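# Stack 96-well plate from nest N1 onto plate in N2

## Task

Lift the 96-well plate out of nest N1 and set it down on top of the plate already in nest N2 so the two are completely nested and the cut-off A1 corners line up, with the lower plate still lying flat in N2; then open the gripper and move the hand away.

## Robot and tools

Robot: two 6-joint arms, left_arm and right_arm, each with a parallel two-finger gripper. Seen from the arms' side of the table, N1 is the right-hand nest and N2 the left-hand one. Each plate has one clipped corner; well A1 sits at that corner, so matching the clipped corners matches A1 over A1.

Scene frame (used in the state line): origin on the table surface midway between the arms, +z up, +x out over the table, and left_arm on the +y side. The arm names do not refer to image sides. The state line reads `left_arm: …` | `right_arm: …`, giving each gripper's end_effector_position in metres and end_effector_quat_wxyz. This position is the point between the finger pads, roughly 1 cm behind the fingertips, and it can be off from the truth, more so when the arm is stretched far. The fingers point along the gripper's +z and close along its y axis.

Tool execute_actions, argument actions: a list holding at most one item, or empty. An empty list is a LOOK: it only reports the state. An item {"steps": N} with no rows is a WAIT: nothing new is commanded and it returns after N control steps (up to 300) counted from the previous result, reply time included. An item {"rows": [...], "steps": N} is an ACT of N control steps (1 to 15, default 15; each step is 1/30 s). rows holds 1 to 15 rows; row k is used on step k and the final row is reused for any remaining steps. Optional argument pictures (true/false) chooses whether camera images come back; they do by default. A refused call moves nothing.

Each row is one flat list of 14 numbers, all in [-1, 1], covering both arms even if only one moves: left_arm waist, shoulder, elbow, wrist pitch, wrist yaw, wrist roll, opening, then the same seven for right_arm. The six joint numbers are offsets, not targets: they are added to the joint angles shown in the most recent result listing Joint positions (for a second or later call in the same reply, or before any such result, they count from where the arm is when the action begins). They do not accumulate from row to row. Scale: 1.0 equals 1.264 rad waist, 1.32 shoulder, 1.276 elbow, 1.83 wrist pitch, 1.686 wrist yaw, 2.022 wrist roll. Joint ranges in radians: waist -2.880 to 2.880, shoulder 0.000 to 3.142, elbow 0.000 to 3.019, wrist pitch -1.693 to 1.571, wrist yaw -1.571 to 1.571, wrist roll -2.094 to 2.094. Requests more than 0.019 rad beyond a limit are refused; true limits may differ by up to 0.019 rad, and an over-reach is clipped to the real end, reported as "joint sent to its limit" (possibly about an earlier action). Opening is absolute, not an offset: +1 fully open (0.094 m pad gap), -1 closed.

Motion: each joint's target is kept within a fixed lead of its measured angle (waist 0.264, shoulder 0.32, elbow 0.276, wrist pitch 0.33, wrist yaw 0.186, wrist roll 0.522 rad), and if the targets would place the gripper more than 70 mm from where it is, all are pulled back, so big moves take several actions. Moves of a few mm may not shift the hand at all. Arms keep heading for the last row sent while you think or wait, until everything has nearly stopped or a step is HELD. All-zero offsets are not a pause: they pull the arm back to the reference angles, and an arm can sag under zeros. To hold a pose, in a reply's first call send offsets that return to the desired angles, then zeros in later calls, increasing the offset if a joint stays short.

Result lines: Joint positions and Joint velocities list per arm the six joints (rad, rad/s) then finger pad gap (m, m/s). grip_measured is the finger opening on the command scale; each gripper may read off by about 1 mm, consistently. To hold the plate, command an opening about 0.03 below grip_measured; smaller gaps grip lighter. Finger force tops out near 50 to 62 N per pad. "joint command not followed" means the clearance check altered or blocked joint targets on some steps; HELD marks steps where your row was partly or wholly not sent. MOTOR HOT appears from 85 °C; at 100 °C an OVER-TEMPERATURE FAULT drops that arm, so avoid long holds while deliberating.

Tool zoom_image: camera (cam_head_left, cam_head_right, cam_left_wrist, cam_right_wrist, each 672x504) and region [x0, y0, x1, y1] in pixels from the top-left, at most 504x504; returns an enlarged view of that camera's latest image. Calibration (K, distortion, T_world_to_cam) is given per camera; head cameras may be off by a couple of degrees and up to about 9 mm, wrist camera poses follow reported joints.

Tool finished_scene: argument scene (integer, the current scene's number). Replying with no tool call ends everything.

Avoid: dropping the plate from more than a few millimetres, knocking anything off the table, letting the arms collide or press hard together, slamming or shoving the lower plate out of N2. Objects may occasionally get a brief external push. Faster, smoother, lower-effort motion is better.

Each tool is called after ">>>" as name([rows], argument=value, ...), one row to a line, values as JSON.

## Session

>>> execute_actions(actions=[])

Scene clock: 0.00 s of 13200.00 s.
left_arm: end_effector_position=(+0.0634, +0.8346, +0.2882) grip_measured=+1.000 end_effector_quat_wxyz=(-0.385, +0.696, -0.474, +0.376) | right_arm: end_effector_position=(+0.5300, -0.0419, +0.2552) grip_measured=+1.000 end_effector_quat_wxyz=(+0.613, -0.326, +0.569, -0.440)
Joint positions: left_arm=[ 1.637  1.735  1.581 -1.374  1.136 -0.224  0.094] | right_arm=[ 0.702  1.77   0.976  1.005  0.845 -1.302  0.094]
Joint velocities: left_arm=[ 0.005  0.005  0.002 -0.007  0.037  0.022  0.   ] | right_arm=[-0.005  0.005  0.012 -0.012  0.007  0.051  0.   ]
camera_calibration (this result's frames):
cam_left_wrist: T_world_to_cam=[[0.379106, 0.252605, 0.890208, -0.491155], [-0.302456, -0.875354, 0.377194, 0.645092], [0.874528, -0.412245, -0.25545, 0.485013], [0, 0, 0, 1]] pos_world=[-0.042846, 0.888696, 0.317802]
cam_right_wrist: T_world_to_cam=[[-0.160621, -0.388488, 0.907347, -0.159532], [-0.604562, -0.687932, -0.401565, 0.397236], [0.780196, -0.613047, -0.124369, -0.284919], [0, 0, 0, 1]] pos_world=[0.436822, 0.0366263, 0.268831]

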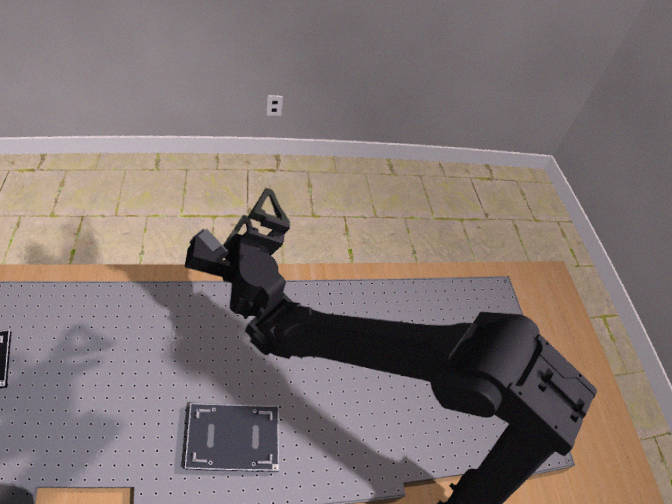

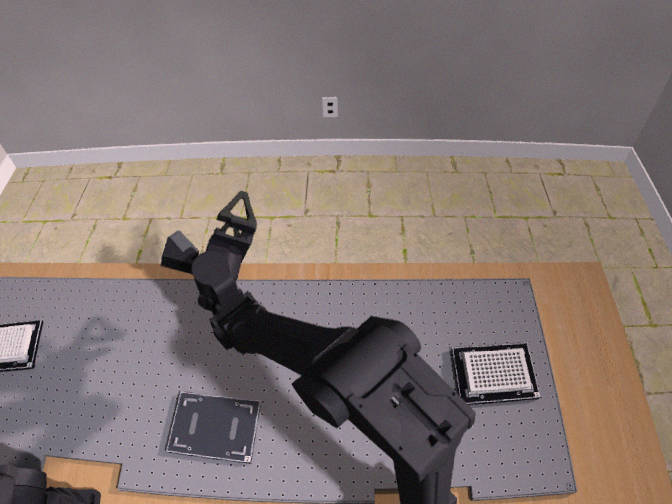

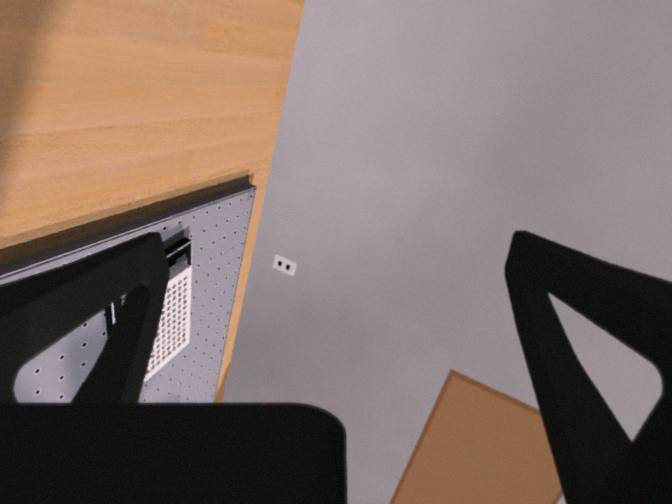

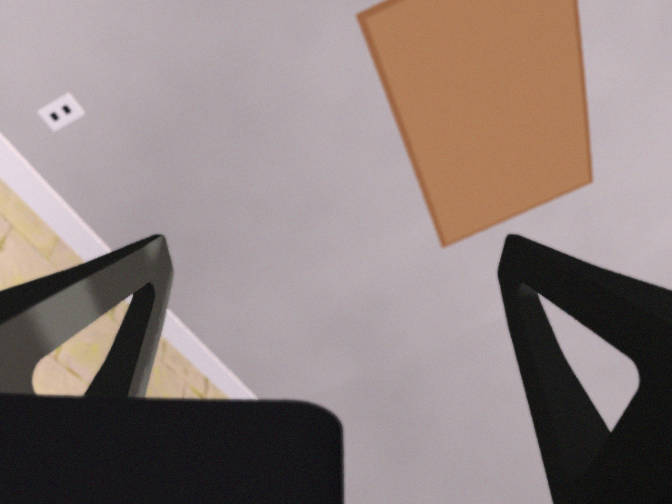

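>>> execute_actions([
  {"rows":[[-0.88,-0.216,-0.338,0.057,-0.674,-0.355,1,-0.98,-0.356,0.03,0,-0.5,1,1]]},
], pictures=false)

>>> execute_actions([
  {"steps":35},
], pictures=false)

>>> execute_actions([
  {"rows":[[0,0,0,0,0,0,1,0,0,0,-1,0,0.15,1]]},
], pictures=false)

>>> execute_actions([
  {"steps":30},
], pictures=false)

>>> execute_actions([
  {"rows":[[0,0,0,0,0,0,1,0,0,0,-0.25,0,0,1]]},
])

Scene clock: 12.13 s of 13200.00 s.
left_arm: end_effector_position=(+0.2332, +0.6230, +0.1538) grip_measured=+1.000 end_effector_quat_wxyz=(+0.001, +0.802, -0.584, +0.126) | right_arm: end_effector_position=(+0.5477, -0.1911, +0.4705) grip_measured=+1.000 end_effector_quat_wxyz=(+0.820, -0.157, +0.481, -0.269)
Joint positions: left_arm=[ 0.974  1.483  1.164 -1.292  0.25  -0.792  0.094] | right_arm=[ 0.364  1.428  0.976  1.003  0.362 -0.846  0.094]
Joint velocities: left_arm=[-2.134  0.005 -0.081  0.1   -1.839 -0.623  0.   ] | right_arm=[-1.089 -0.796  0.007 -0.002 -1.004  1.179  0.   ]
Steps of this call (steps 1 to 90: nothing new was sent; then 8.63 s passed at rest; steps 91 to 105: all 15 steps of this action). Readings (joint positions):
91: left_arm=[1.631 1.725 1.565 -1.360 1.099 -0.257] | right_arm=[0.697 1.765 0.976 1.004 0.816 -1.278]
92: left_arm=[1.620 1.703 1.528 -1.344 1.056 -0.296] | right_arm=[0.689 1.757 0.976 1.003 0.786 -1.251]
94: left_arm=[1.576 1.648 1.439 -1.328 0.965 -0.378] | right_arm=[0.660 1.726 0.976 1.003 0.726 -1.195]
98: left_arm=[1.421 1.544 1.274 -1.312 0.758 -0.556] | right_arm=[0.573 1.630 0.976 1.003 0.609 -1.084]
105: the state above

Scene clock: 13.30 s of 13200.00 s.
left_arm: end_effector_position=(+0.3317, +0.5259, +0.1518) grip_measured=+1.000 end_effector_quat_wxyz=(-0.008, -0.707, +0.707, +0.001) | right_arm: end_effector_position=(+0.4669, -0.6195, +0.5509) grip_measured=+1.000 end_effector_quat_wxyz=(+0.899, +0.241, +0.353, +0.098)
Joint positions: left_arm=[ 0.533  1.465  1.155 -1.277  0.001 -0.926  0.094] | right_arm=[-0.536  1.291  0.976  1.003  0.004  0.703  0.094]
Joint velocities: left_arm=[-0.005 -0.015 -0.012 -0.007 -0.022  0.022  0.   ] | right_arm=[-0.005  0.005 -0.007 -0.027 -0.095  0.066  0.   ]
Steps of this call (steps 1 to 35: the robot went on to your last target). Readings (joint positions):
1: left_arm=[0.900 1.483 1.163 -1.289 0.170 -0.812] | right_arm=[0.325 1.403 0.976 1.003 0.314 -0.801]
2: left_arm=[0.825 1.483 1.162 -1.286 0.098 -0.828] | right_arm=[0.282 1.379 0.976 1.003 0.263 -0.752]
4: left_arm=[0.681 1.483 1.162 -1.281 0.033 -0.853] | right_arm=[0.187 1.338 0.976 1.003 0.151 -0.644]
8: left_arm=[0.472 1.479 1.161 -1.277 0.011 -0.893] | right_arm=[-0.028 1.294 0.976 1.003 0.036 -0.417]
35: the state above

Scene clock: 13.80 s of 13200.00 s.
left_arm: end_effector_position=(+0.3317, +0.5259, +0.1518) grip_measured=+1.000 end_effector_quat_wxyz=(-0.008, -0.707, +0.707, +0.001) | right_arm: end_effector_position=(+0.4284, -0.5992, +0.2039) grip_measured=+1.000 end_effector_quat_wxyz=(+0.312, +0.636, +0.702, +0.078)
Joint positions: left_arm=[ 0.533  1.465  1.155 -1.277  0.001 -0.926  0.094] | right_arm=[-0.536  1.279  0.977 -0.614  0.004  0.988  0.094]
Joint velocities: left_arm=[ 0.005 -0.005  0.002  0.007 -0.037 -0.066  0.   ] | right_arm=[-0.005 -0.005  0.002 -3.128 -0.095  0.125  0.   ]
Steps of this call (steps 1 to 15: all 15 steps of this action). Readings (joint positions):
1: left_arm=[0.533 1.465 1.155 -1.277 0.001 -0.926] | right_arm=[-0.536 1.286 0.976 0.939 0.004 0.752]
2: left_arm=[0.533 1.465 1.155 -1.277 0.001 -0.926] | right_arm=[-0.536 1.275 0.977 0.828 0.004 0.801]
4: left_arm=[0.533 1.465 1.155 -1.277 0.001 -0.926] | right_arm=[-0.536 1.267 0.977 0.609 0.004 0.872]
8: left_arm=[0.533 1.465 1.155 -1.277 0.001 -0.926] | right_arm=[-0.536 1.272 0.977 0.167 0.004 0.947]
15: the state above

Scene clock: 14.80 s of 13200.00 s.
left_arm: end_effector_position=(+0.3317, +0.5259, +0.1518) grip_measured=+1.000 end_effector_quat_wxyz=(-0.008, -0.707, +0.707, +0.001) | right_arm: end_effector_position=(+0.3883, -0.5782, +0.1735) grip_measured=+1.000 end_effector_quat_wxyz=(+0.212, +0.659, +0.719, +0.054)
Joint positions: left_arm=[ 0.533  1.465  1.155 -1.277  0.001 -0.926  0.094] | right_arm=[-0.536  1.28   0.969 -0.818  0.004  0.999  0.094]
Joint velocities: left_arm=[ 0.005 -0.005 -0.027  0.022  0.007 -0.007  0.   ] | right_arm=[-0.005  0.005  0.007 -0.012 -0.022 -0.022  0.   ]
Steps of this call (steps 1 to 30: the robot went on to your last target). Readings (joint positions):
1: left_arm=[0.533 1.465 1.155 -1.277 0.001 -0.926] | right_arm=[-0.536 1.279 0.975 -0.701 0.004 0.990]
2: left_arm=[0.533 1.465 1.155 -1.277 0.001 -0.926] | right_arm=[-0.536 1.279 0.971 -0.756 0.004 0.992]
4: left_arm=[0.533 1.465 1.155 -1.277 0.001 -0.926] | right_arm=[-0.536 1.280 0.969 -0.805 0.004 0.995]
8: left_arm=[0.533 1.465 1.155 -1.277 0.001 -0.926] | right_arm=[-0.536 1.280 0.969 -0.817 0.004 0.997]
30: the state above
All arms were judged still, so your last target was given up. Only a new action makes them travel on or press farther. Fingers that are still opening or closing keep moving.

Scene clock: 15.30 s of 13200.00 s.
left_arm: end_effector_position=(+0.3317, +0.5259, +0.1518) grip_measured=+1.000 end_effector_quat_wxyz=(-0.008, -0.707, +0.707, +0.001) | right_arm: end_effector_position=(+0.2925, -0.5278, +0.1498) grip_measured=+1.000 end_effector_quat_wxyz=(-0.003, +0.675, +0.738, -0.003)
Joint positions: left_arm=[ 0.533  1.465  1.155 -1.277  0.001 -0.926  0.094] | right_arm=[-0.536  1.276  0.965 -1.266  0.004  0.998  0.094]
Joint velocities: left_arm=[-0.015 -0.015 -0.012 -0.012 -0.051 -0.007  0.   ] | right_arm=[-0.015  0.005 -0.007  0.002  0.081 -0.007  0.   ]
Steps of this call (steps 1 to 15: all 15 steps of this action). Readings (joint positions):
1: left_arm=[0.533 1.465 1.155 -1.277 0.001 -0.926] | right_arm=[-0.536 1.280 0.974 -0.881 0.004 0.998]
2: left_arm=[0.533 1.465 1.155 -1.277 0.001 -0.926] | right_arm=[-0.536 1.279 0.977 -0.987 0.004 0.998]
4: left_arm=[0.533 1.465 1.155 -1.277 0.001 -0.926] | right_arm=[-0.536 1.276 0.971 -1.167 0.004 0.998]
8: left_arm=[0.533 1.465 1.155 -1.277 0.001 -0.926] | right_arm=[-0.536 1.276 0.965 -1.262 0.004 0.998]
15: the state above
camera_calibration (this result's frames):
cam_left_wrist: T_world_to_cam=[[0.999779, -0.00285275, -0.0208182, -0.326712], [0.0100513, -0.805116, 0.593032, 0.334061], [-0.0184529, -0.59311, -0.80491, 0.562991], [0, 0, 0, 1]] pos_world=[0.333671, 0.601941, 0.248247]
cam_right_wrist: T_world_to_cam=[[-0.994862, -0.101242, 0.000791359, 0.240565], [-0.0818464, 0.808822, 0.582331, 0.36672], [-0.0595964, 0.579273, -0.812952, 0.567526], [0, 0, 0, 1]] pos_world=[0.303166, -0.601009, 0.247628]

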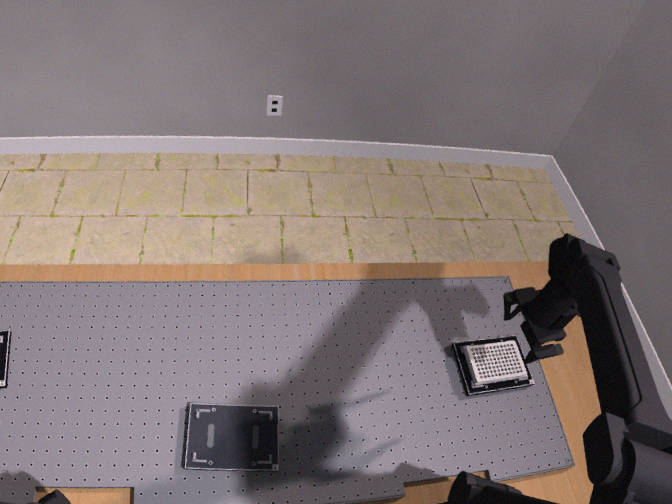

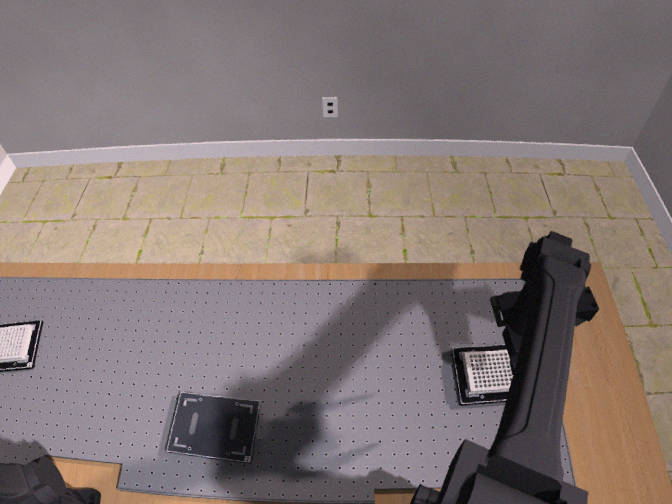

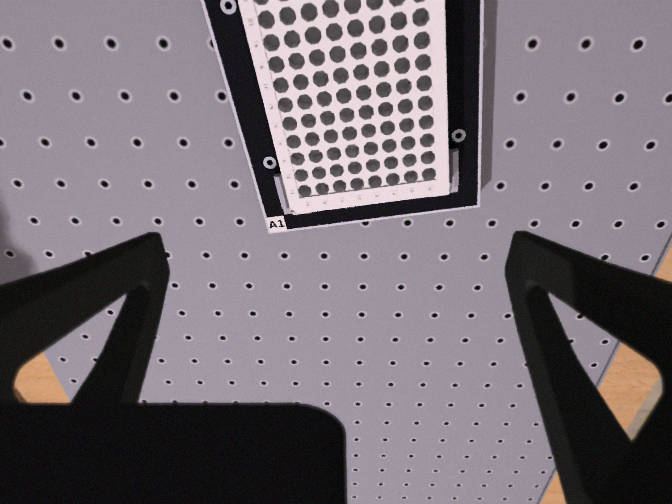

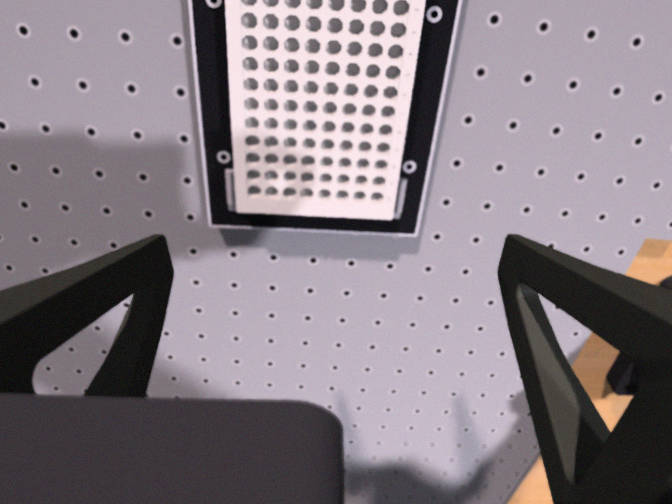

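>>> execute_actions(actions=[])

Scene clock: 43.97 s of 13200.00 s.
left_arm: end_effector_position=(+0.3317, +0.5259, +0.1518) grip_measured=+1.000 end_effector_quat_wxyz=(-0.008, -0.707, +0.707, +0.001) | right_arm: end_effector_position=(+0.2925, -0.5278, +0.1498) grip_measured=+1.000 end_effector_quat_wxyz=(-0.003, +0.675, +0.738, -0.003)
Joint positions: left_arm=[ 0.533  1.465  1.155 -1.277  0.001 -0.926  0.094] | right_arm=[-0.536  1.276  0.965 -1.266  0.004  0.998  0.094]
Joint velocities: left_arm=[-0.005  0.005  0.012 -0.017 -0.007 -0.051  0.   ] | right_arm=[ 0.024  0.015 -0.007  0.012 -0.007 -0.007  0.   ]
Steps of this call (steps 1 to 15: the robot went on to your last target; steps 16 to 90: nothing new was sent; then 25.67 s passed at rest). Readings (joint positions):
1: left_arm=[0.533 1.465 1.155 -1.277 0.001 -0.926] | right_arm=[-0.536 1.276 0.965 -1.266 0.004 0.998]
2: left_arm=[0.533 1.465 1.155 -1.277 0.001 -0.926] | right_arm=[-0.536 1.276 0.965 -1.266 0.004 0.998]
4: left_arm=[0.533 1.465 1.155 -1.277 0.001 -0.926] | right_arm=[-0.536 1.276 0.965 -1.266 0.004 0.998]
8: left_arm=[0.533 1.465 1.155 -1.277 0.001 -0.926] | right_arm=[-0.536 1.276 0.965 -1.266 0.004 0.998]
90: the state above
All arms were judged still, so your last target was given up. Only a new action makes them travel on or press farther. Fingers that are still opening or closing keep moving.
camera_calibration (this result's frames):
cam_left_wrist: T_world_to_cam=[[0.999779, -0.00285275, -0.0208182, -0.326712], [0.0100513, -0.805116, 0.593032, 0.334061], [-0.0184529, -0.59311, -0.80491, 0.562991], [0, 0, 0, 1]] pos_world=[0.333671, 0.601941, 0.248247]
cam_right_wrist: T_world_to_cam=[[-0.994862, -0.101242, 0.000791359, 0.240565], [-0.0818464, 0.808822, 0.582331, 0.36672], [-0.0595964, 0.579273, -0.812952, 0.567526], [0, 0, 0, 1]] pos_world=[0.303166, -0.601009, 0.247628]

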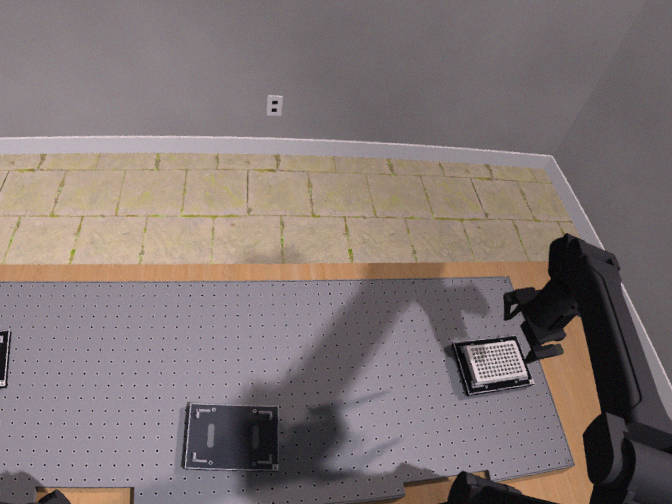

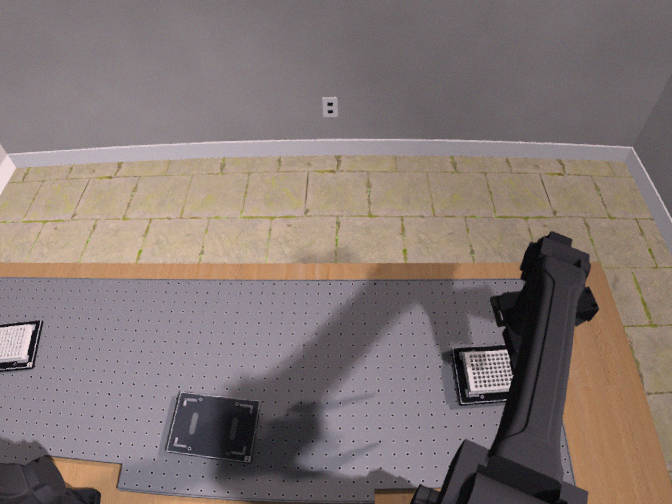

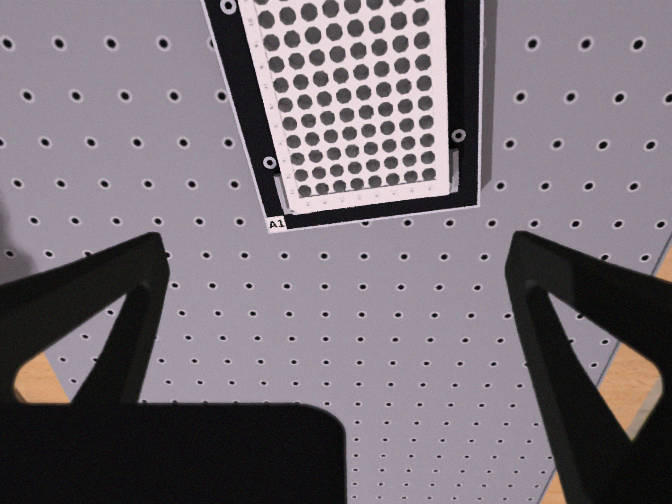

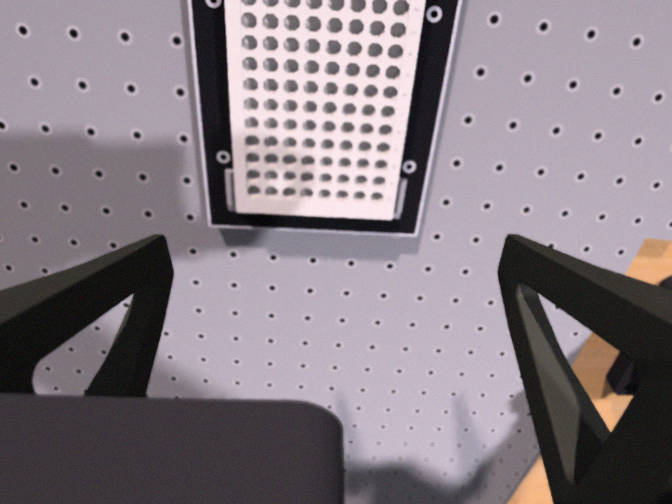

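>>> execute_actions([
  {"rows":[[0,0,0,0,0,0,1,0,0.098,-0.086,0.134,0,-1,1]]},
], pictures=false)

>>> execute_actions([
  {"steps":30},
], pictures=false)

Scene clock: 70.53 s of 13200.00 s.
left_arm: end_effector_position=(+0.3317, +0.5259, +0.1518) grip_measured=+1.000 end_effector_quat_wxyz=(-0.008, -0.707, +0.707, +0.001) | right_arm: end_effector_position=(+0.3005, -0.5320, +0.0660) grip_measured=+1.000 end_effector_quat_wxyz=(-0.010, +0.007, +1.000, +0.003)
Joint positions: left_arm=[ 0.533  1.465  1.155 -1.277  0.001 -0.926  0.094] | right_arm=[-0.536  1.414  0.852 -1.03   0.004 -0.47   0.094]
Joint velocities: left_arm=[-0.015 -0.005  0.012 -0.012  0.022 -0.081  0.   ] | right_arm=[-0.005 -0.063 -0.012  0.032 -0.095 -2.806  0.   ]
Steps of this call (steps 1 to 90: nothing new was sent; then 23.07 s passed at rest; steps 91 to 105: all 15 steps of this action). Readings (joint positions):
91: left_arm=[0.533 1.465 1.155 -1.277 0.001 -0.926] | right_arm=[-0.536 1.279 0.952 -1.226 0.004 0.926]
92: left_arm=[0.533 1.465 1.155 -1.277 0.001 -0.926] | right_arm=[-0.536 1.286 0.933 -1.158 0.004 0.834]
94: left_arm=[0.533 1.465 1.155 -1.277 0.001 -0.926] | right_arm=[-0.536 1.328 0.898 -1.071 0.004 0.634]
98: left_arm=[0.533 1.465 1.155 -1.277 0.001 -0.926] | right_arm=[-0.536 1.415 0.859 -1.035 0.004 0.232]
105: the state above

Scene clock: 71.53 s of 13200.00 s.
left_arm: end_effector_position=(+0.3317, +0.5259, +0.1518) grip_measured=+1.000 end_effector_quat_wxyz=(-0.008, -0.707, +0.707, +0.001) | right_arm: end_effector_position=(+0.3008, -0.5322, +0.0671) grip_measured=+1.000 end_effector_quat_wxyz=(-0.008, -0.263, +0.965, +0.004)
Joint positions: left_arm=[ 0.533  1.465  1.155 -1.277  0.001 -0.926  0.094] | right_arm=[-0.536  1.41   0.852 -1.03   0.004 -1.016  0.094]
Joint velocities: left_arm=[-0.015 -0.005 -0.017 -0.007 -0.051  0.051  0.   ] | right_arm=[-0.005 -0.005 -0.012  0.002  0.066 -0.022  0.   ]
Steps of this call (steps 1 to 30: the robot went on to your last target). Readings (joint positions):
1: left_arm=[0.533 1.465 1.155 -1.277 0.001 -0.926] | right_arm=[-0.536 1.412 0.852 -1.030 0.004 -0.571]
2: left_arm=[0.533 1.465 1.155 -1.277 0.001 -0.926] | right_arm=[-0.536 1.411 0.852 -1.030 0.004 -0.660]
4: left_arm=[0.533 1.465 1.155 -1.277 0.001 -0.926] | right_arm=[-0.536 1.410 0.852 -1.030 0.004 -0.789]
8: left_arm=[0.533 1.465 1.155 -1.277 0.001 -0.926] | right_arm=[-0.536 1.410 0.852 -1.030 0.004 -0.924]
30: the state above

Aim roll −2.11.

>>> execute_actions([
  {"rows":[[0,0,0,0,0,0,1,0,0,0,0.01,0,-0.54,1]]},
], pictures=false)

>>> execute_actions([
  {"steps":20},
])

Scene clock: 74.73 s of 13200.00 s.
left_arm: end_effector_position=(+0.3317, +0.5259, +0.1518) grip_measured=+1.000 end_effector_quat_wxyz=(-0.008, -0.707, +0.707, +0.001) | right_arm: end_effector_position=(+0.3027, -0.5332, +0.0671) grip_measured=+1.000 end_effector_quat_wxyz=(-0.003, -0.694, +0.720, +0.003)
Joint positions: left_arm=[ 0.533  1.465  1.155 -1.277  0.001 -0.926  0.094] | right_arm=[-0.536  1.41   0.852 -1.021  0.004 -2.019  0.094]
Joint velocities: left_arm=[-0.005  0.005  0.012  0.017 -0.007  0.051  0.   ] | right_arm=[ 0.005  0.005 -0.017 -0.002 -0.007 -0.403  0.   ]
joint sent to its limit (right arm) — the command would take joint 6 (wrist roll) past its lower limit, so that joint was sent only as far as its limit.
Steps of this call (steps 1 to 15: the robot went on to your last target; steps 16 to 81: nothing new was sent; steps 82 to 96: all 15 steps of this action). Readings (joint positions):
82: left_arm=[0.533 1.465 1.155 -1.277 0.001 -0.926] | right_arm=[-0.536 1.410 0.852 -1.028 0.004 -1.103]
83: left_arm=[0.533 1.465 1.155 -1.277 0.001 -0.926] | right_arm=[-0.536 1.410 0.852 -1.025 0.004 -1.203]
85: left_arm=[0.533 1.465 1.155 -1.277 0.001 -0.926] | right_arm=[-0.536 1.410 0.852 -1.022 0.004 -1.404]
89: left_arm=[0.533 1.465 1.155 -1.277 0.001 -0.926] | right_arm=[-0.536 1.410 0.852 -1.021 0.004 -1.776]
96: the state above

Scene clock: 75.40 s of 13200.00 s.
left_arm: end_effector_position=(+0.3317, +0.5259, +0.1518) grip_measured=+1.000 end_effector_quat_wxyz=(-0.008, -0.707, +0.707, +0.001) | right_arm: end_effector_position=(+0.3027, -0.5332, +0.0671) grip_measured=+1.000 end_effector_quat_wxyz=(+0.003, +0.717, -0.697, -0.003)
Joint positions: left_arm=[ 0.533  1.465  1.155 -1.277  0.001 -0.926  0.094] | right_arm=[-0.536  1.41   0.852 -1.021  0.004 -2.082  0.094]
Joint velocities: left_arm=[-0.005 -0.024 -0.002  0.007 -0.022 -0.051  0.   ] | right_arm=[ 0.024  0.005 -0.007  0.002 -0.007 -0.037  0.   ]
joint sent to its limit (right arm) — the command would take joint 6 (wrist roll) past its lower limit, so that joint was sent only as far as its limit.
Steps of this call (steps 1 to 20: the robot went on to your last target). Readings (joint positions):
1: left_arm=[0.533 1.465 1.155 -1.277 0.001 -0.926] | right_arm=[-0.536 1.410 0.852 -1.021 0.004 -2.032]
2: left_arm=[0.533 1.465 1.155 -1.277 0.001 -0.926] | right_arm=[-0.536 1.410 0.852 -1.021 0.004 -2.043]
4: left_arm=[0.533 1.465 1.155 -1.277 0.001 -0.926] | right_arm=[-0.536 1.410 0.852 -1.021 0.004 -2.057]
8: left_arm=[0.533 1.465 1.155 -1.277 0.001 -0.926] | right_arm=[-0.536 1.410 0.852 -1.021 0.004 -2.072]
20: the state above
camera_calibration (this result's frames):
cam_left_wrist: T_world_to_cam=[[0.999779, -0.00285275, -0.0208182, -0.326712], [0.0100513, -0.805116, 0.593032, 0.334061], [-0.0184529, -0.59311, -0.80491, 0.562991], [0, 0, 0, 1]] pos_world=[0.333671, 0.601941, 0.248247]
cam_right_wrist: T_world_to_cam=[[0.999055, 0.0402303, -0.0164768, -0.276746], [0.0423023, -0.812219, 0.581817, -0.481756], [0.0100239, -0.581964, -0.813153, -0.136191], [0, 0, 0, 1]] pos_world=[0.298229, -0.459416, 0.16499]

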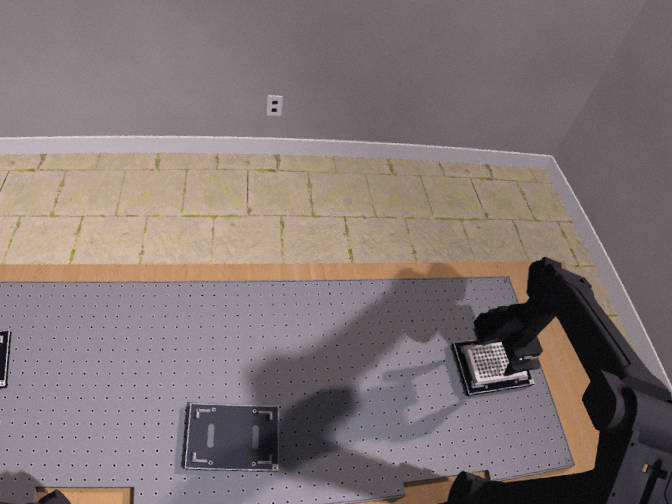

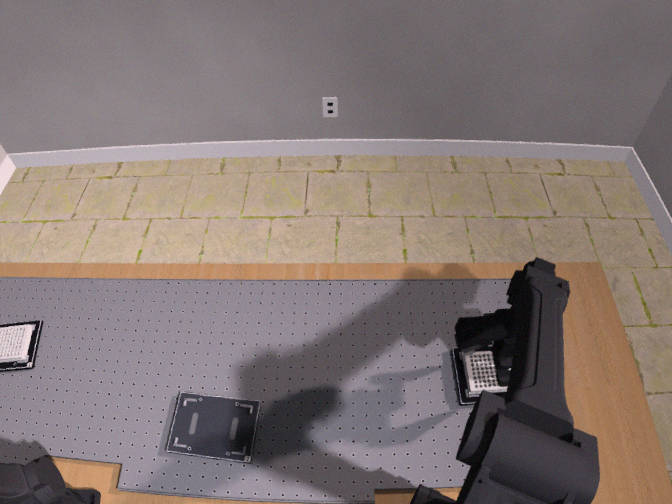

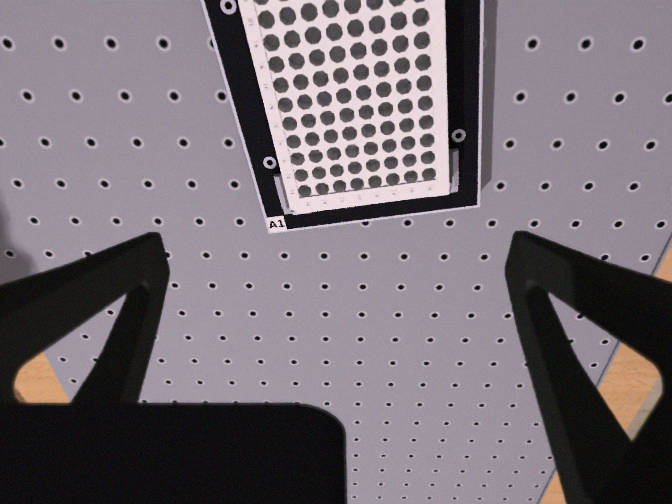

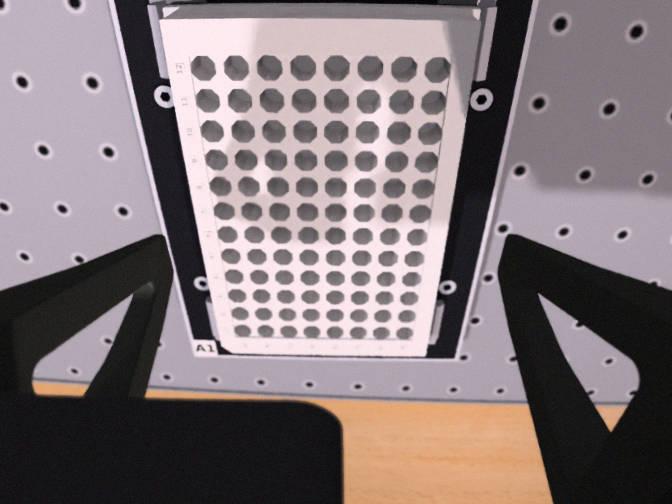

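>>> execute_actions([
  {"rows":[[0,0,0,0,0,0,1,-0.0095,0.03,-0.043,0.056,0,-0.01,1]]},
], pictures=false)

>>> execute_actions([
  {"steps":10},
])

Scene clock: 84.20 s of 13200.00 s.
left_arm: end_effector_position=(+0.3317, +0.5259, +0.1518) grip_measured=+1.000 end_effector_quat_wxyz=(-0.008, -0.707, +0.707, +0.001) | right_arm: end_effector_position=(+0.3014, -0.5335, +0.0434) grip_measured=+1.000 end_effector_quat_wxyz=(+0.001, +0.716, -0.698, +0.006)
Joint positions: left_arm=[ 0.533  1.465  1.155 -1.277  0.001 -0.926  0.094] | right_arm=[-0.538  1.437  0.805 -0.928  0.004 -2.083  0.094]
Joint velocities: left_arm=[ 0.005 -0.005  0.007 -0.002  0.007  0.051  0.   ] | right_arm=[-0.015  0.005  0.002  0.002 -0.095 -0.037  0.   ]
joint sent to its limit (right arm) — the command would take joint 6 (wrist roll) past its lower limit, so that joint was sent only as far as its limit.
Steps of this call (steps 1 to 15: the robot went on to your last target; steps 16 to 90: nothing new was sent; then 5.30 s passed at rest; steps 91 to 105: all 15 steps of this action). Readings (joint positions):
91: left_arm=[0.533 1.465 1.155 -1.277 0.001 -0.926] | right_arm=[-0.536 1.411 0.845 -1.000 0.004 -2.083]
92: left_arm=[0.533 1.465 1.155 -1.277 0.001 -0.926] | right_arm=[-0.536 1.412 0.836 -0.970 0.004 -2.083]
94: left_arm=[0.533 1.465 1.155 -1.277 0.001 -0.926] | right_arm=[-0.537 1.420 0.818 -0.940 0.004 -2.083]
98: left_arm=[0.533 1.465 1.155 -1.277 0.001 -0.926] | right_arm=[-0.538 1.436 0.805 -0.931 0.004 -2.083]
105: the state above

Scene clock: 84.53 s of 13200.00 s.
left_arm: end_effector_position=(+0.3317, +0.5259, +0.1518) grip_measured=+1.000 end_effector_quat_wxyz=(-0.008, -0.707, +0.707, +0.001) | right_arm: end_effector_position=(+0.3014, -0.5335, +0.0434) grip_measured=+1.000 end_effector_quat_wxyz=(+0.001, +0.716, -0.698, +0.006)
Joint positions: left_arm=[ 0.533  1.465  1.155 -1.277  0.001 -0.926  0.094] | right_arm=[-0.538  1.437  0.805 -0.928  0.004 -2.083  0.094]
Joint velocities: left_arm=[-0.005  0.005  0.007  0.022  0.022 -0.022  0.   ] | right_arm=[-0.005 -0.015 -0.002  0.002  0.007  0.007  0.   ]
joint sent to its limit (right arm) — the command would take joint 6 (wrist roll) past its lower limit, so that joint was sent only as far as its limit.
Steps of this call (steps 1 to 10: the robot went on to your last target). Readings (joint positions):
1: left_arm=[0.533 1.465 1.155 -1.277 0.001 -0.926] | right_arm=[-0.538 1.437 0.805 -0.928 0.004 -2.083]
2: left_arm=[0.533 1.465 1.155 -1.277 0.001 -0.926] | right_arm=[-0.538 1.437 0.805 -0.928 0.004 -2.083]
4: left_arm=[0.533 1.465 1.155 -1.277 0.001 -0.926] | right_arm=[-0.538 1.437 0.805 -0.928 0.004 -2.083]
8: left_arm=[0.533 1.465 1.155 -1.277 0.001 -0.926] | right_arm=[-0.538 1.437 0.805 -0.928 0.004 -2.083]
10: the state above
camera_calibration (this result's frames):
cam_left_wrist: T_world_to_cam=[[0.999779, -0.00285275, -0.0208182, -0.326712], [0.0100513, -0.805116, 0.593032, 0.334061], [-0.0184529, -0.59311, -0.80491, 0.562991], [0, 0, 0, 1]] pos_world=[0.333671, 0.601941, 0.248247]
cam_right_wrist: T_world_to_cam=[[0.999268, 0.0382514, 0.0000290876, -0.277611], [0.0308773, -0.807078, 0.589637, -0.462337], [0.0225779, -0.589204, -0.807669, -0.163543], [0, 0, 0, 1]] pos_world=[0.295376, -0.458883, 0.14053]

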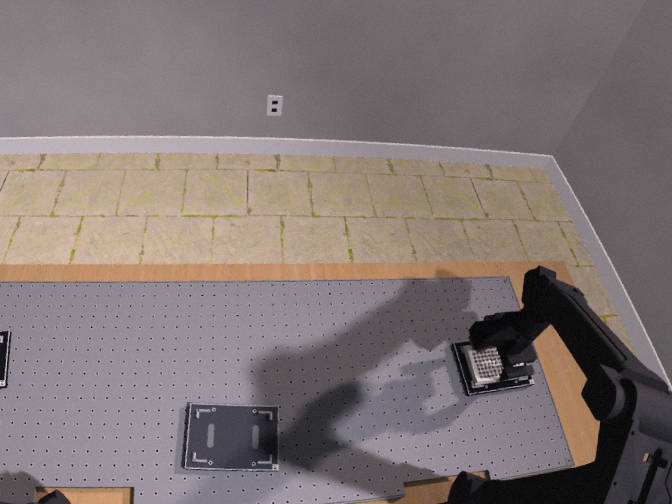

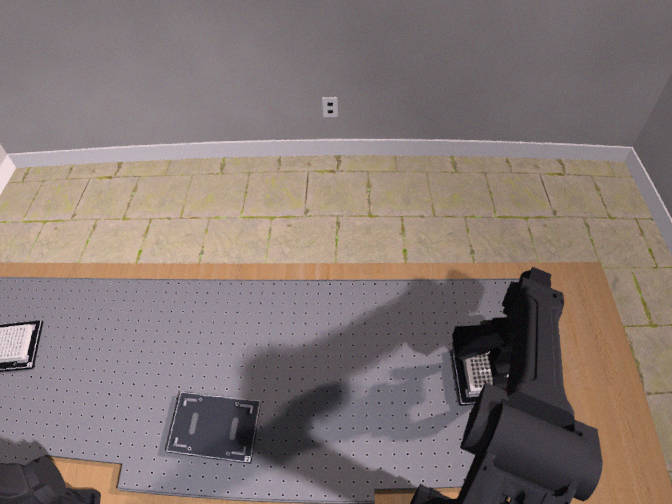

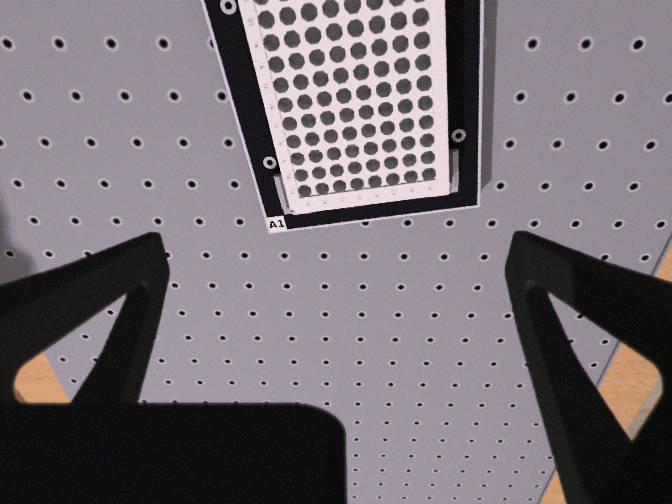

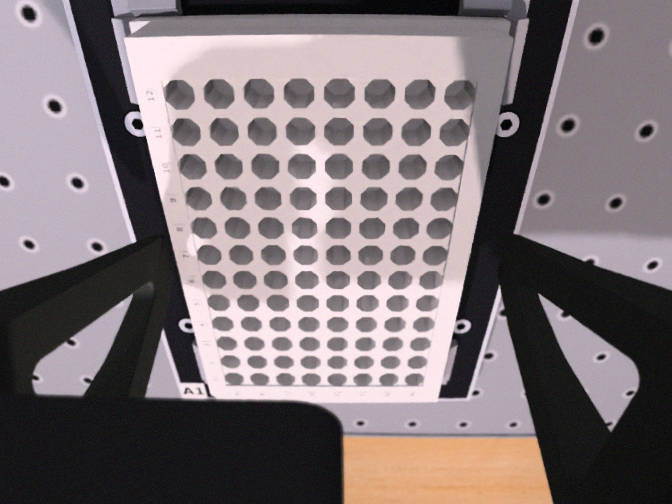

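>>> execute_actions([
  {"rows":[[0,0,0,0,0,0,1,-0.008,0,-0.019,0.015,0,0,1]]},
], pictures=false)

>>> execute_actions([
  {"steps":10},
])

Scene clock: 93.13 s of 13200.00 s.
left_arm: end_effector_position=(+0.3317, +0.5259, +0.1518) grip_measured=+1.000 end_effector_quat_wxyz=(-0.008, -0.707, +0.707, +0.001) | right_arm: end_effector_position=(+0.2995, -0.5327, +0.0392) grip_measured=+1.000 end_effector_quat_wxyz=(-0.000, +0.716, -0.698, +0.008)
Joint positions: left_arm=[ 0.533  1.465  1.155 -1.277  0.001 -0.926  0.094] | right_arm=[-0.539  1.437  0.791 -0.91   0.004 -2.083  0.094]
Joint velocities: left_arm=[-0.015 -0.005 -0.002  0.002 -0.037 -0.066  0.   ] | right_arm=[-0.024 -0.024  0.007 -0.002 -0.022  0.066  0.   ]
joint sent to its limit (right arm) — the command would take joint 6 (wrist roll) past its lower limit, so that joint was sent only as far as its limit.
Steps of this call (steps 1 to 15: the robot went on to your last target; steps 16 to 90: nothing new was sent; then 5.10 s passed at rest; steps 91 to 105: all 15 steps of this action). Readings (joint positions):
91: left_arm=[0.533 1.465 1.155 -1.277 0.001 -0.926] | right_arm=[-0.538 1.437 0.803 -0.923 0.004 -2.083]
92: left_arm=[0.533 1.465 1.155 -1.277 0.001 -0.926] | right_arm=[-0.538 1.437 0.800 -0.917 0.004 -2.083]
94: left_arm=[0.533 1.465 1.155 -1.277 0.001 -0.926] | right_arm=[-0.539 1.437 0.795 -0.912 0.004 -2.083]
98: left_arm=[0.533 1.465 1.155 -1.277 0.001 -0.926] | right_arm=[-0.539 1.437 0.791 -0.911 0.004 -2.083]
105: the state above

Scene clock: 93.47 s of 13200.00 s.
left_arm: end_effector_position=(+0.3317, +0.5259, +0.1518) grip_measured=+1.000 end_effector_quat_wxyz=(-0.008, -0.707, +0.707, +0.001) | right_arm: end_effector_position=(+0.2995, -0.5327, +0.0392) grip_measured=+1.000 end_effector_quat_wxyz=(-0.000, +0.716, -0.698, +0.008)
Joint positions: left_arm=[ 0.533  1.465  1.155 -1.277  0.001 -0.926  0.094] | right_arm=[-0.539  1.437  0.791 -0.91   0.004 -2.083  0.094]
Joint velocities: left_arm=[-0.015 -0.005  0.002  0.017  0.007 -0.022  0.   ] | right_arm=[-0.015 -0.015 -0.002 -0.002 -0.037  0.022  0.   ]
Steps of this call (steps 1 to 10: the robot went on to your last target). Readings (joint positions):
1: left_arm=[0.533 1.465 1.155 -1.277 0.001 -0.926] | right_arm=[-0.539 1.437 0.791 -0.910 0.004 -2.083]
2: left_arm=[0.533 1.465 1.155 -1.277 0.001 -0.926] | right_arm=[-0.539 1.437 0.791 -0.910 0.004 -2.083]
4: left_arm=[0.533 1.465 1.155 -1.277 0.001 -0.926] | right_arm=[-0.539 1.437 0.791 -0.910 0.004 -2.083]
8: left_arm=[0.533 1.465 1.155 -1.277 0.001 -0.926] | right_arm=[-0.539 1.437 0.791 -0.910 0.004 -2.083]
10: the state above
camera_calibration (this result's frames):
cam_left_wrist: T_world_to_cam=[[0.999779, -0.00285275, -0.0208182, -0.326712], [0.0100513, -0.805116, 0.593032, 0.334061], [-0.0184529, -0.59311, -0.80491, 0.562991], [0, 0, 0, 1]] pos_world=[0.333671, 0.601941, 0.248247]
cam_right_wrist: T_world_to_cam=[[0.999276, 0.0378738, 0.00366052, -0.276076], [0.0283797, -0.805931, 0.59133, -0.457813], [0.025346, -0.590797, -0.806422, -0.168109], [0, 0, 0, 1]] pos_world=[0.293129, -0.457827, 0.136162]

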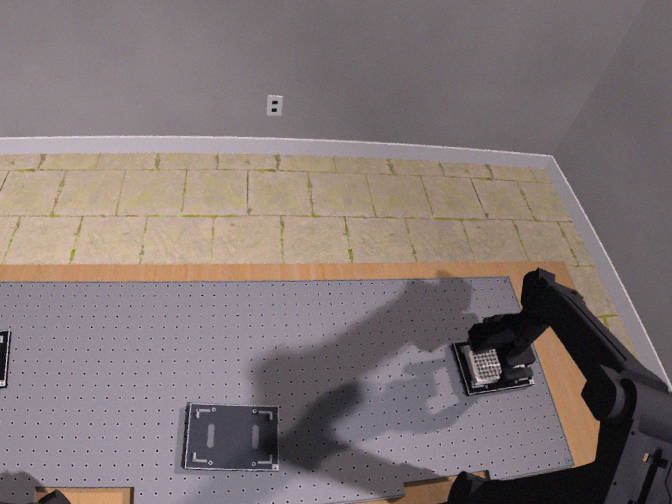

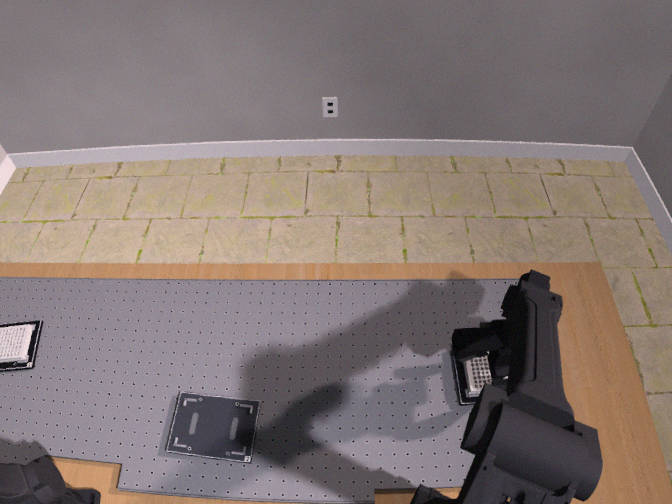

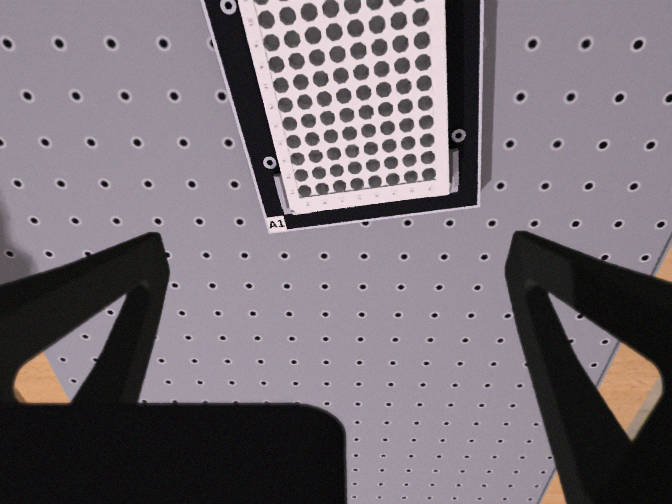

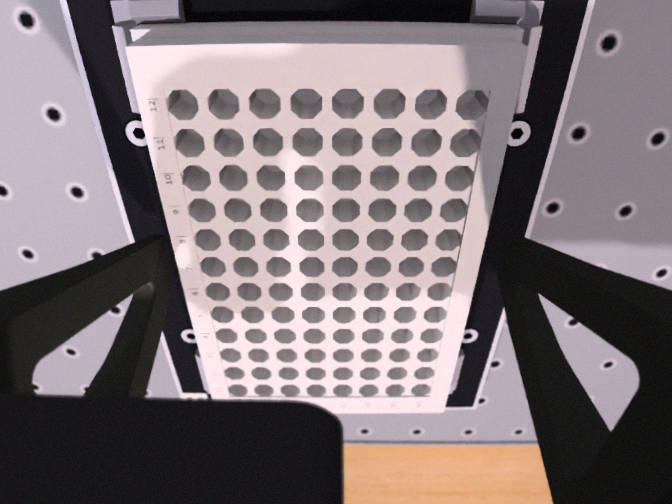

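Shoulder descent will remove the remaining 2 mm and the tilt.

>>> execute_actions([
  {"rows":[[0,0,0,0,0,0,1,0,0.03,0,0,0,0,1]]},
], pictures=false)

>>> execute_actions([
  {"steps":10},
])

Scene clock: 97.10 s of 13200.00 s.
left_arm: end_effector_position=(+0.3317, +0.5259, +0.1518) grip_measured=+1.000 end_effector_quat_wxyz=(-0.008, -0.707, +0.707, +0.001) | right_arm: end_effector_position=(+0.2976, -0.5317, +0.0321) grip_measured=+1.000 end_effector_quat_wxyz=(+0.003, +0.716, -0.698, -0.003)
Joint positions: left_arm=[ 0.533  1.465  1.155 -1.277  0.001 -0.926  0.094] | right_arm=[-0.539  1.458  0.791 -0.91   0.004 -2.083  0.094]
Joint velocities: left_arm=[-0.005 -0.015 -0.017 -0.007 -0.022  0.037  0.   ] | right_arm=[-0.005 -0.024 -0.022  0.022  0.007 -0.051  0.   ]
Steps of this call (steps 1 to 15: the robot went on to your last target; steps 16 to 90: nothing new was sent; then 0.13 s passed at rest; steps 91 to 105: all 15 steps of this action). Readings (joint positions):
91: left_arm=[0.533 1.465 1.155 -1.277 0.001 -0.926] | right_arm=[-0.539 1.438 0.791 -0.910 0.004 -2.083]
92: left_arm=[0.533 1.465 1.155 -1.277 0.001 -0.926] | right_arm=[-0.539 1.441 0.791 -0.910 0.004 -2.083]
94: left_arm=[0.533 1.465 1.155 -1.277 0.001 -0.926] | right_arm=[-0.539 1.448 0.791 -0.910 0.004 -2.083]
98: left_arm=[0.533 1.465 1.155 -1.277 0.001 -0.926] | right_arm=[-0.539 1.458 0.791 -0.910 0.004 -2.083]
105: the state above

Scene clock: 97.43 s of 13200.00 s.
left_arm: end_effector_position=(+0.3317, +0.5259, +0.1518) grip_measured=+1.000 end_effector_quat_wxyz=(-0.008, -0.707, +0.707, +0.001) | right_arm: end_effector_position=(+0.2976, -0.5317, +0.0321) grip_measured=+1.000 end_effector_quat_wxyz=(+0.003, +0.716, -0.698, -0.003)
Joint positions: left_arm=[ 0.533  1.465  1.155 -1.277  0.001 -0.926  0.094] | right_arm=[-0.539  1.458  0.791 -0.91   0.004 -2.083  0.094]
Joint velocities: left_arm=[-0.015 -0.015  0.002 -0.012 -0.051 -0.051  0.   ] | right_arm=[-0.015 -0.005  0.007 -0.002 -0.007 -0.022  0.   ]
Steps of this call (steps 1 to 10: the robot went on to your last target). Readings (joint positions):
1: left_arm=[0.533 1.465 1.155 -1.277 0.001 -0.926] | right_arm=[-0.539 1.458 0.791 -0.910 0.004 -2.083]
2: left_arm=[0.533 1.465 1.155 -1.277 0.001 -0.926] | right_arm=[-0.539 1.458 0.791 -0.910 0.004 -2.083]
4: left_arm=[0.533 1.465 1.155 -1.277 0.001 -0.926] | right_arm=[-0.539 1.458 0.791 -0.910 0.004 -2.083]
8: left_arm=[0.533 1.465 1.155 -1.277 0.001 -0.926] | right_arm=[-0.539 1.458 0.791 -0.910 0.004 -2.083]
10: the state above
camera_calibration (this result's frames):
cam_left_wrist: T_world_to_cam=[[0.999779, -0.00285275, -0.0208182, -0.326712], [0.0100513, -0.805116, 0.593032, 0.334061], [-0.0184529, -0.59311, -0.80491, 0.562991], [0, 0, 0, 1]] pos_world=[0.333671, 0.601941, 0.248247]
cam_right_wrist: T_world_to_cam=[[0.999165, 0.0379323, -0.0151562, -0.273596], [0.0396581, -0.811902, 0.582445, -0.459059], [0.00978814, -0.58256, -0.812729, -0.163965], [0, 0, 0, 1]] pos_world=[0.293178, -0.457853, 0.129971]

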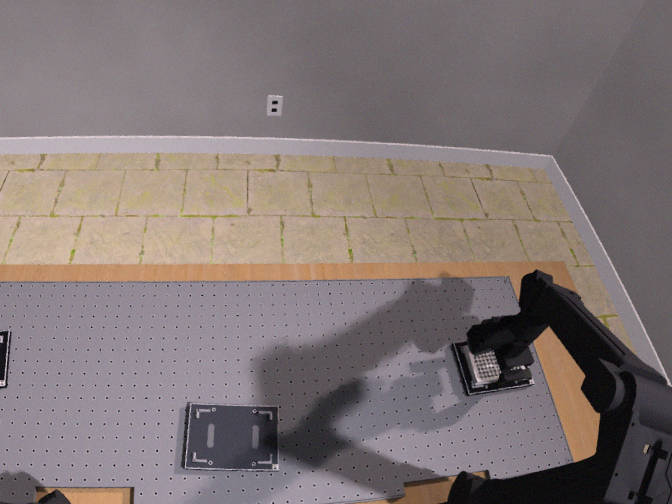

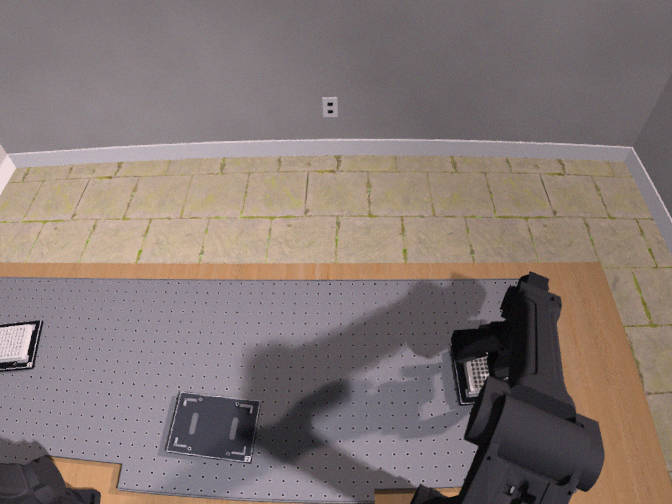

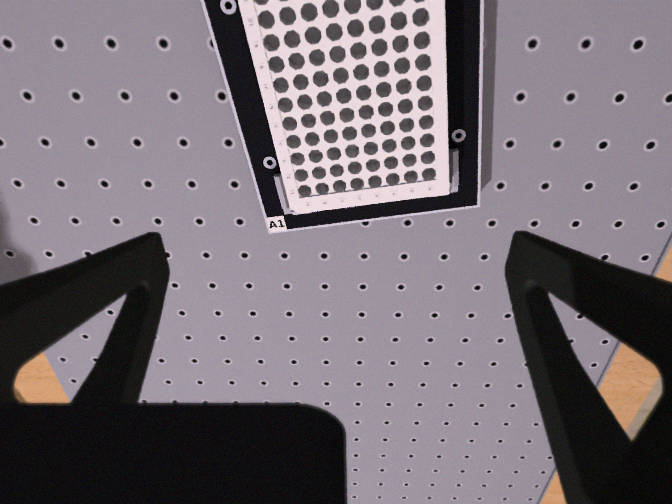

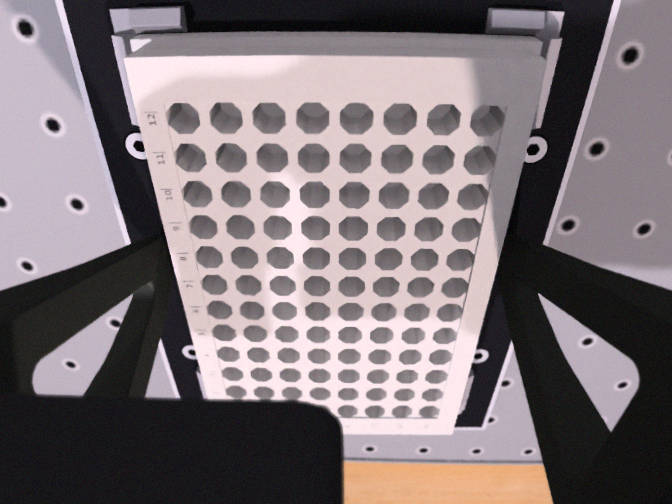

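Centred. Close.

>>> execute_actions([
  {"rows":[[0,0,0,0,0,0,1,0,0,0,0,0,0,0.9],[0,0,0,0,0,0,1,0,0,0,0,0,0,0.85],[0,0,0,0,0,0,1,0,0,0,0,0,0,0.82],[0,0,0,0,0,0,1,0,0,0,0,0,0,0.8],[0,0,0,0,0,0,1,0,0,0,0,0,0,0.78],[0,0,0,0,0,0,1,0,0,0,0,0,0,0.76],[0,0,0,0,0,0,1,0,0,0,0,0,0,0.745]]},
], pictures=false)

>>> execute_actions([
  {"steps":15},
], pictures=false)

Scene clock: 102.63 s of 13200.00 s.
left_arm: end_effector_position=(+0.3317, +0.5259, +0.1518) grip_measured=+1.000 end_effector_quat_wxyz=(-0.008, -0.707, +0.707, +0.001) | right_arm: end_effector_position=(+0.2976, -0.5317, +0.0321) grip_measured=+0.777 end_effector_quat_wxyz=(+0.003, +0.716, -0.698, -0.003)
Joint positions: left_arm=[ 0.533  1.465  1.155 -1.277  0.001 -0.926  0.094] | right_arm=[-0.539  1.458  0.791 -0.91   0.004 -2.083  0.083]
Joint velocities: left_arm=[ 0.005  0.005 -0.012 -0.002 -0.022 -0.007  0.   ] | right_arm=[-0.005 -0.005 -0.012  0.012 -0.007  0.066  0.001]
Steps of this call (steps 1 to 15: the robot went on to your last target; steps 16 to 90: nothing new was sent; then 1.70 s passed at rest; steps 91 to 105: all 15 steps of this action). Readings (joint positions):
91: left_arm=[0.533 1.465 1.155 -1.277 0.001 -0.926] | right_arm=[-0.539 1.458 0.791 -0.910 0.004 -2.083]
92: left_arm=[0.533 1.465 1.155 -1.277 0.001 -0.926] | right_arm=[-0.539 1.458 0.791 -0.910 0.004 -2.083]
94: left_arm=[0.533 1.465 1.155 -1.277 0.001 -0.926] | right_arm=[-0.539 1.458 0.791 -0.910 0.004 -2.083]
98: left_arm=[0.533 1.465 1.155 -1.277 0.001 -0.926] | right_arm=[-0.539 1.458 0.791 -0.910 0.004 -2.083]
105: the state above

Scene clock: 103.13 s of 13200.00 s.
left_arm: end_effector_position=(+0.3317, +0.5259, +0.1518) grip_measured=+1.000 end_effector_quat_wxyz=(-0.008, -0.707, +0.707, +0.001) | right_arm: end_effector_position=(+0.2976, -0.5317, +0.0321) grip_measured=+0.777 end_effector_quat_wxyz=(+0.003, +0.716, -0.698, -0.003)
Joint positions: left_arm=[ 0.533  1.465  1.155 -1.277  0.001 -0.926  0.094] | right_arm=[-0.539  1.458  0.791 -0.91   0.004 -2.083  0.083]
Joint velocities: left_arm=[-0.015  0.005  0.027  0.017 -0.081  0.11   0.   ] | right_arm=[-0.015  0.005 -0.002 -0.012  0.037 -0.007 -0.001]
Steps of this call (steps 1 to 15: the robot went on to your last target). Readings (joint positions):
1: left_arm=[0.533 1.465 1.155 -1.277 0.001 -0.926] | right_arm=[-0.539 1.458 0.791 -0.910 0.004 -2.083]
2: left_arm=[0.533 1.465 1.155 -1.277 0.001 -0.926] | right_arm=[-0.539 1.458 0.791 -0.910 0.004 -2.083]
4: left_arm=[0.533 1.465 1.155 -1.277 0.001 -0.926] | right_arm=[-0.539 1.458 0.791 -0.910 0.004 -2.083]
8: left_arm=[0.533 1.465 1.155 -1.277 0.001 -0.926] | right_arm=[-0.539 1.458 0.791 -0.910 0.004 -2.083]
15: the state above
All arms were judged still, so your last target was given up. Only a new action makes them travel on or press farther. Fingers that are still opening or closing keep moving.


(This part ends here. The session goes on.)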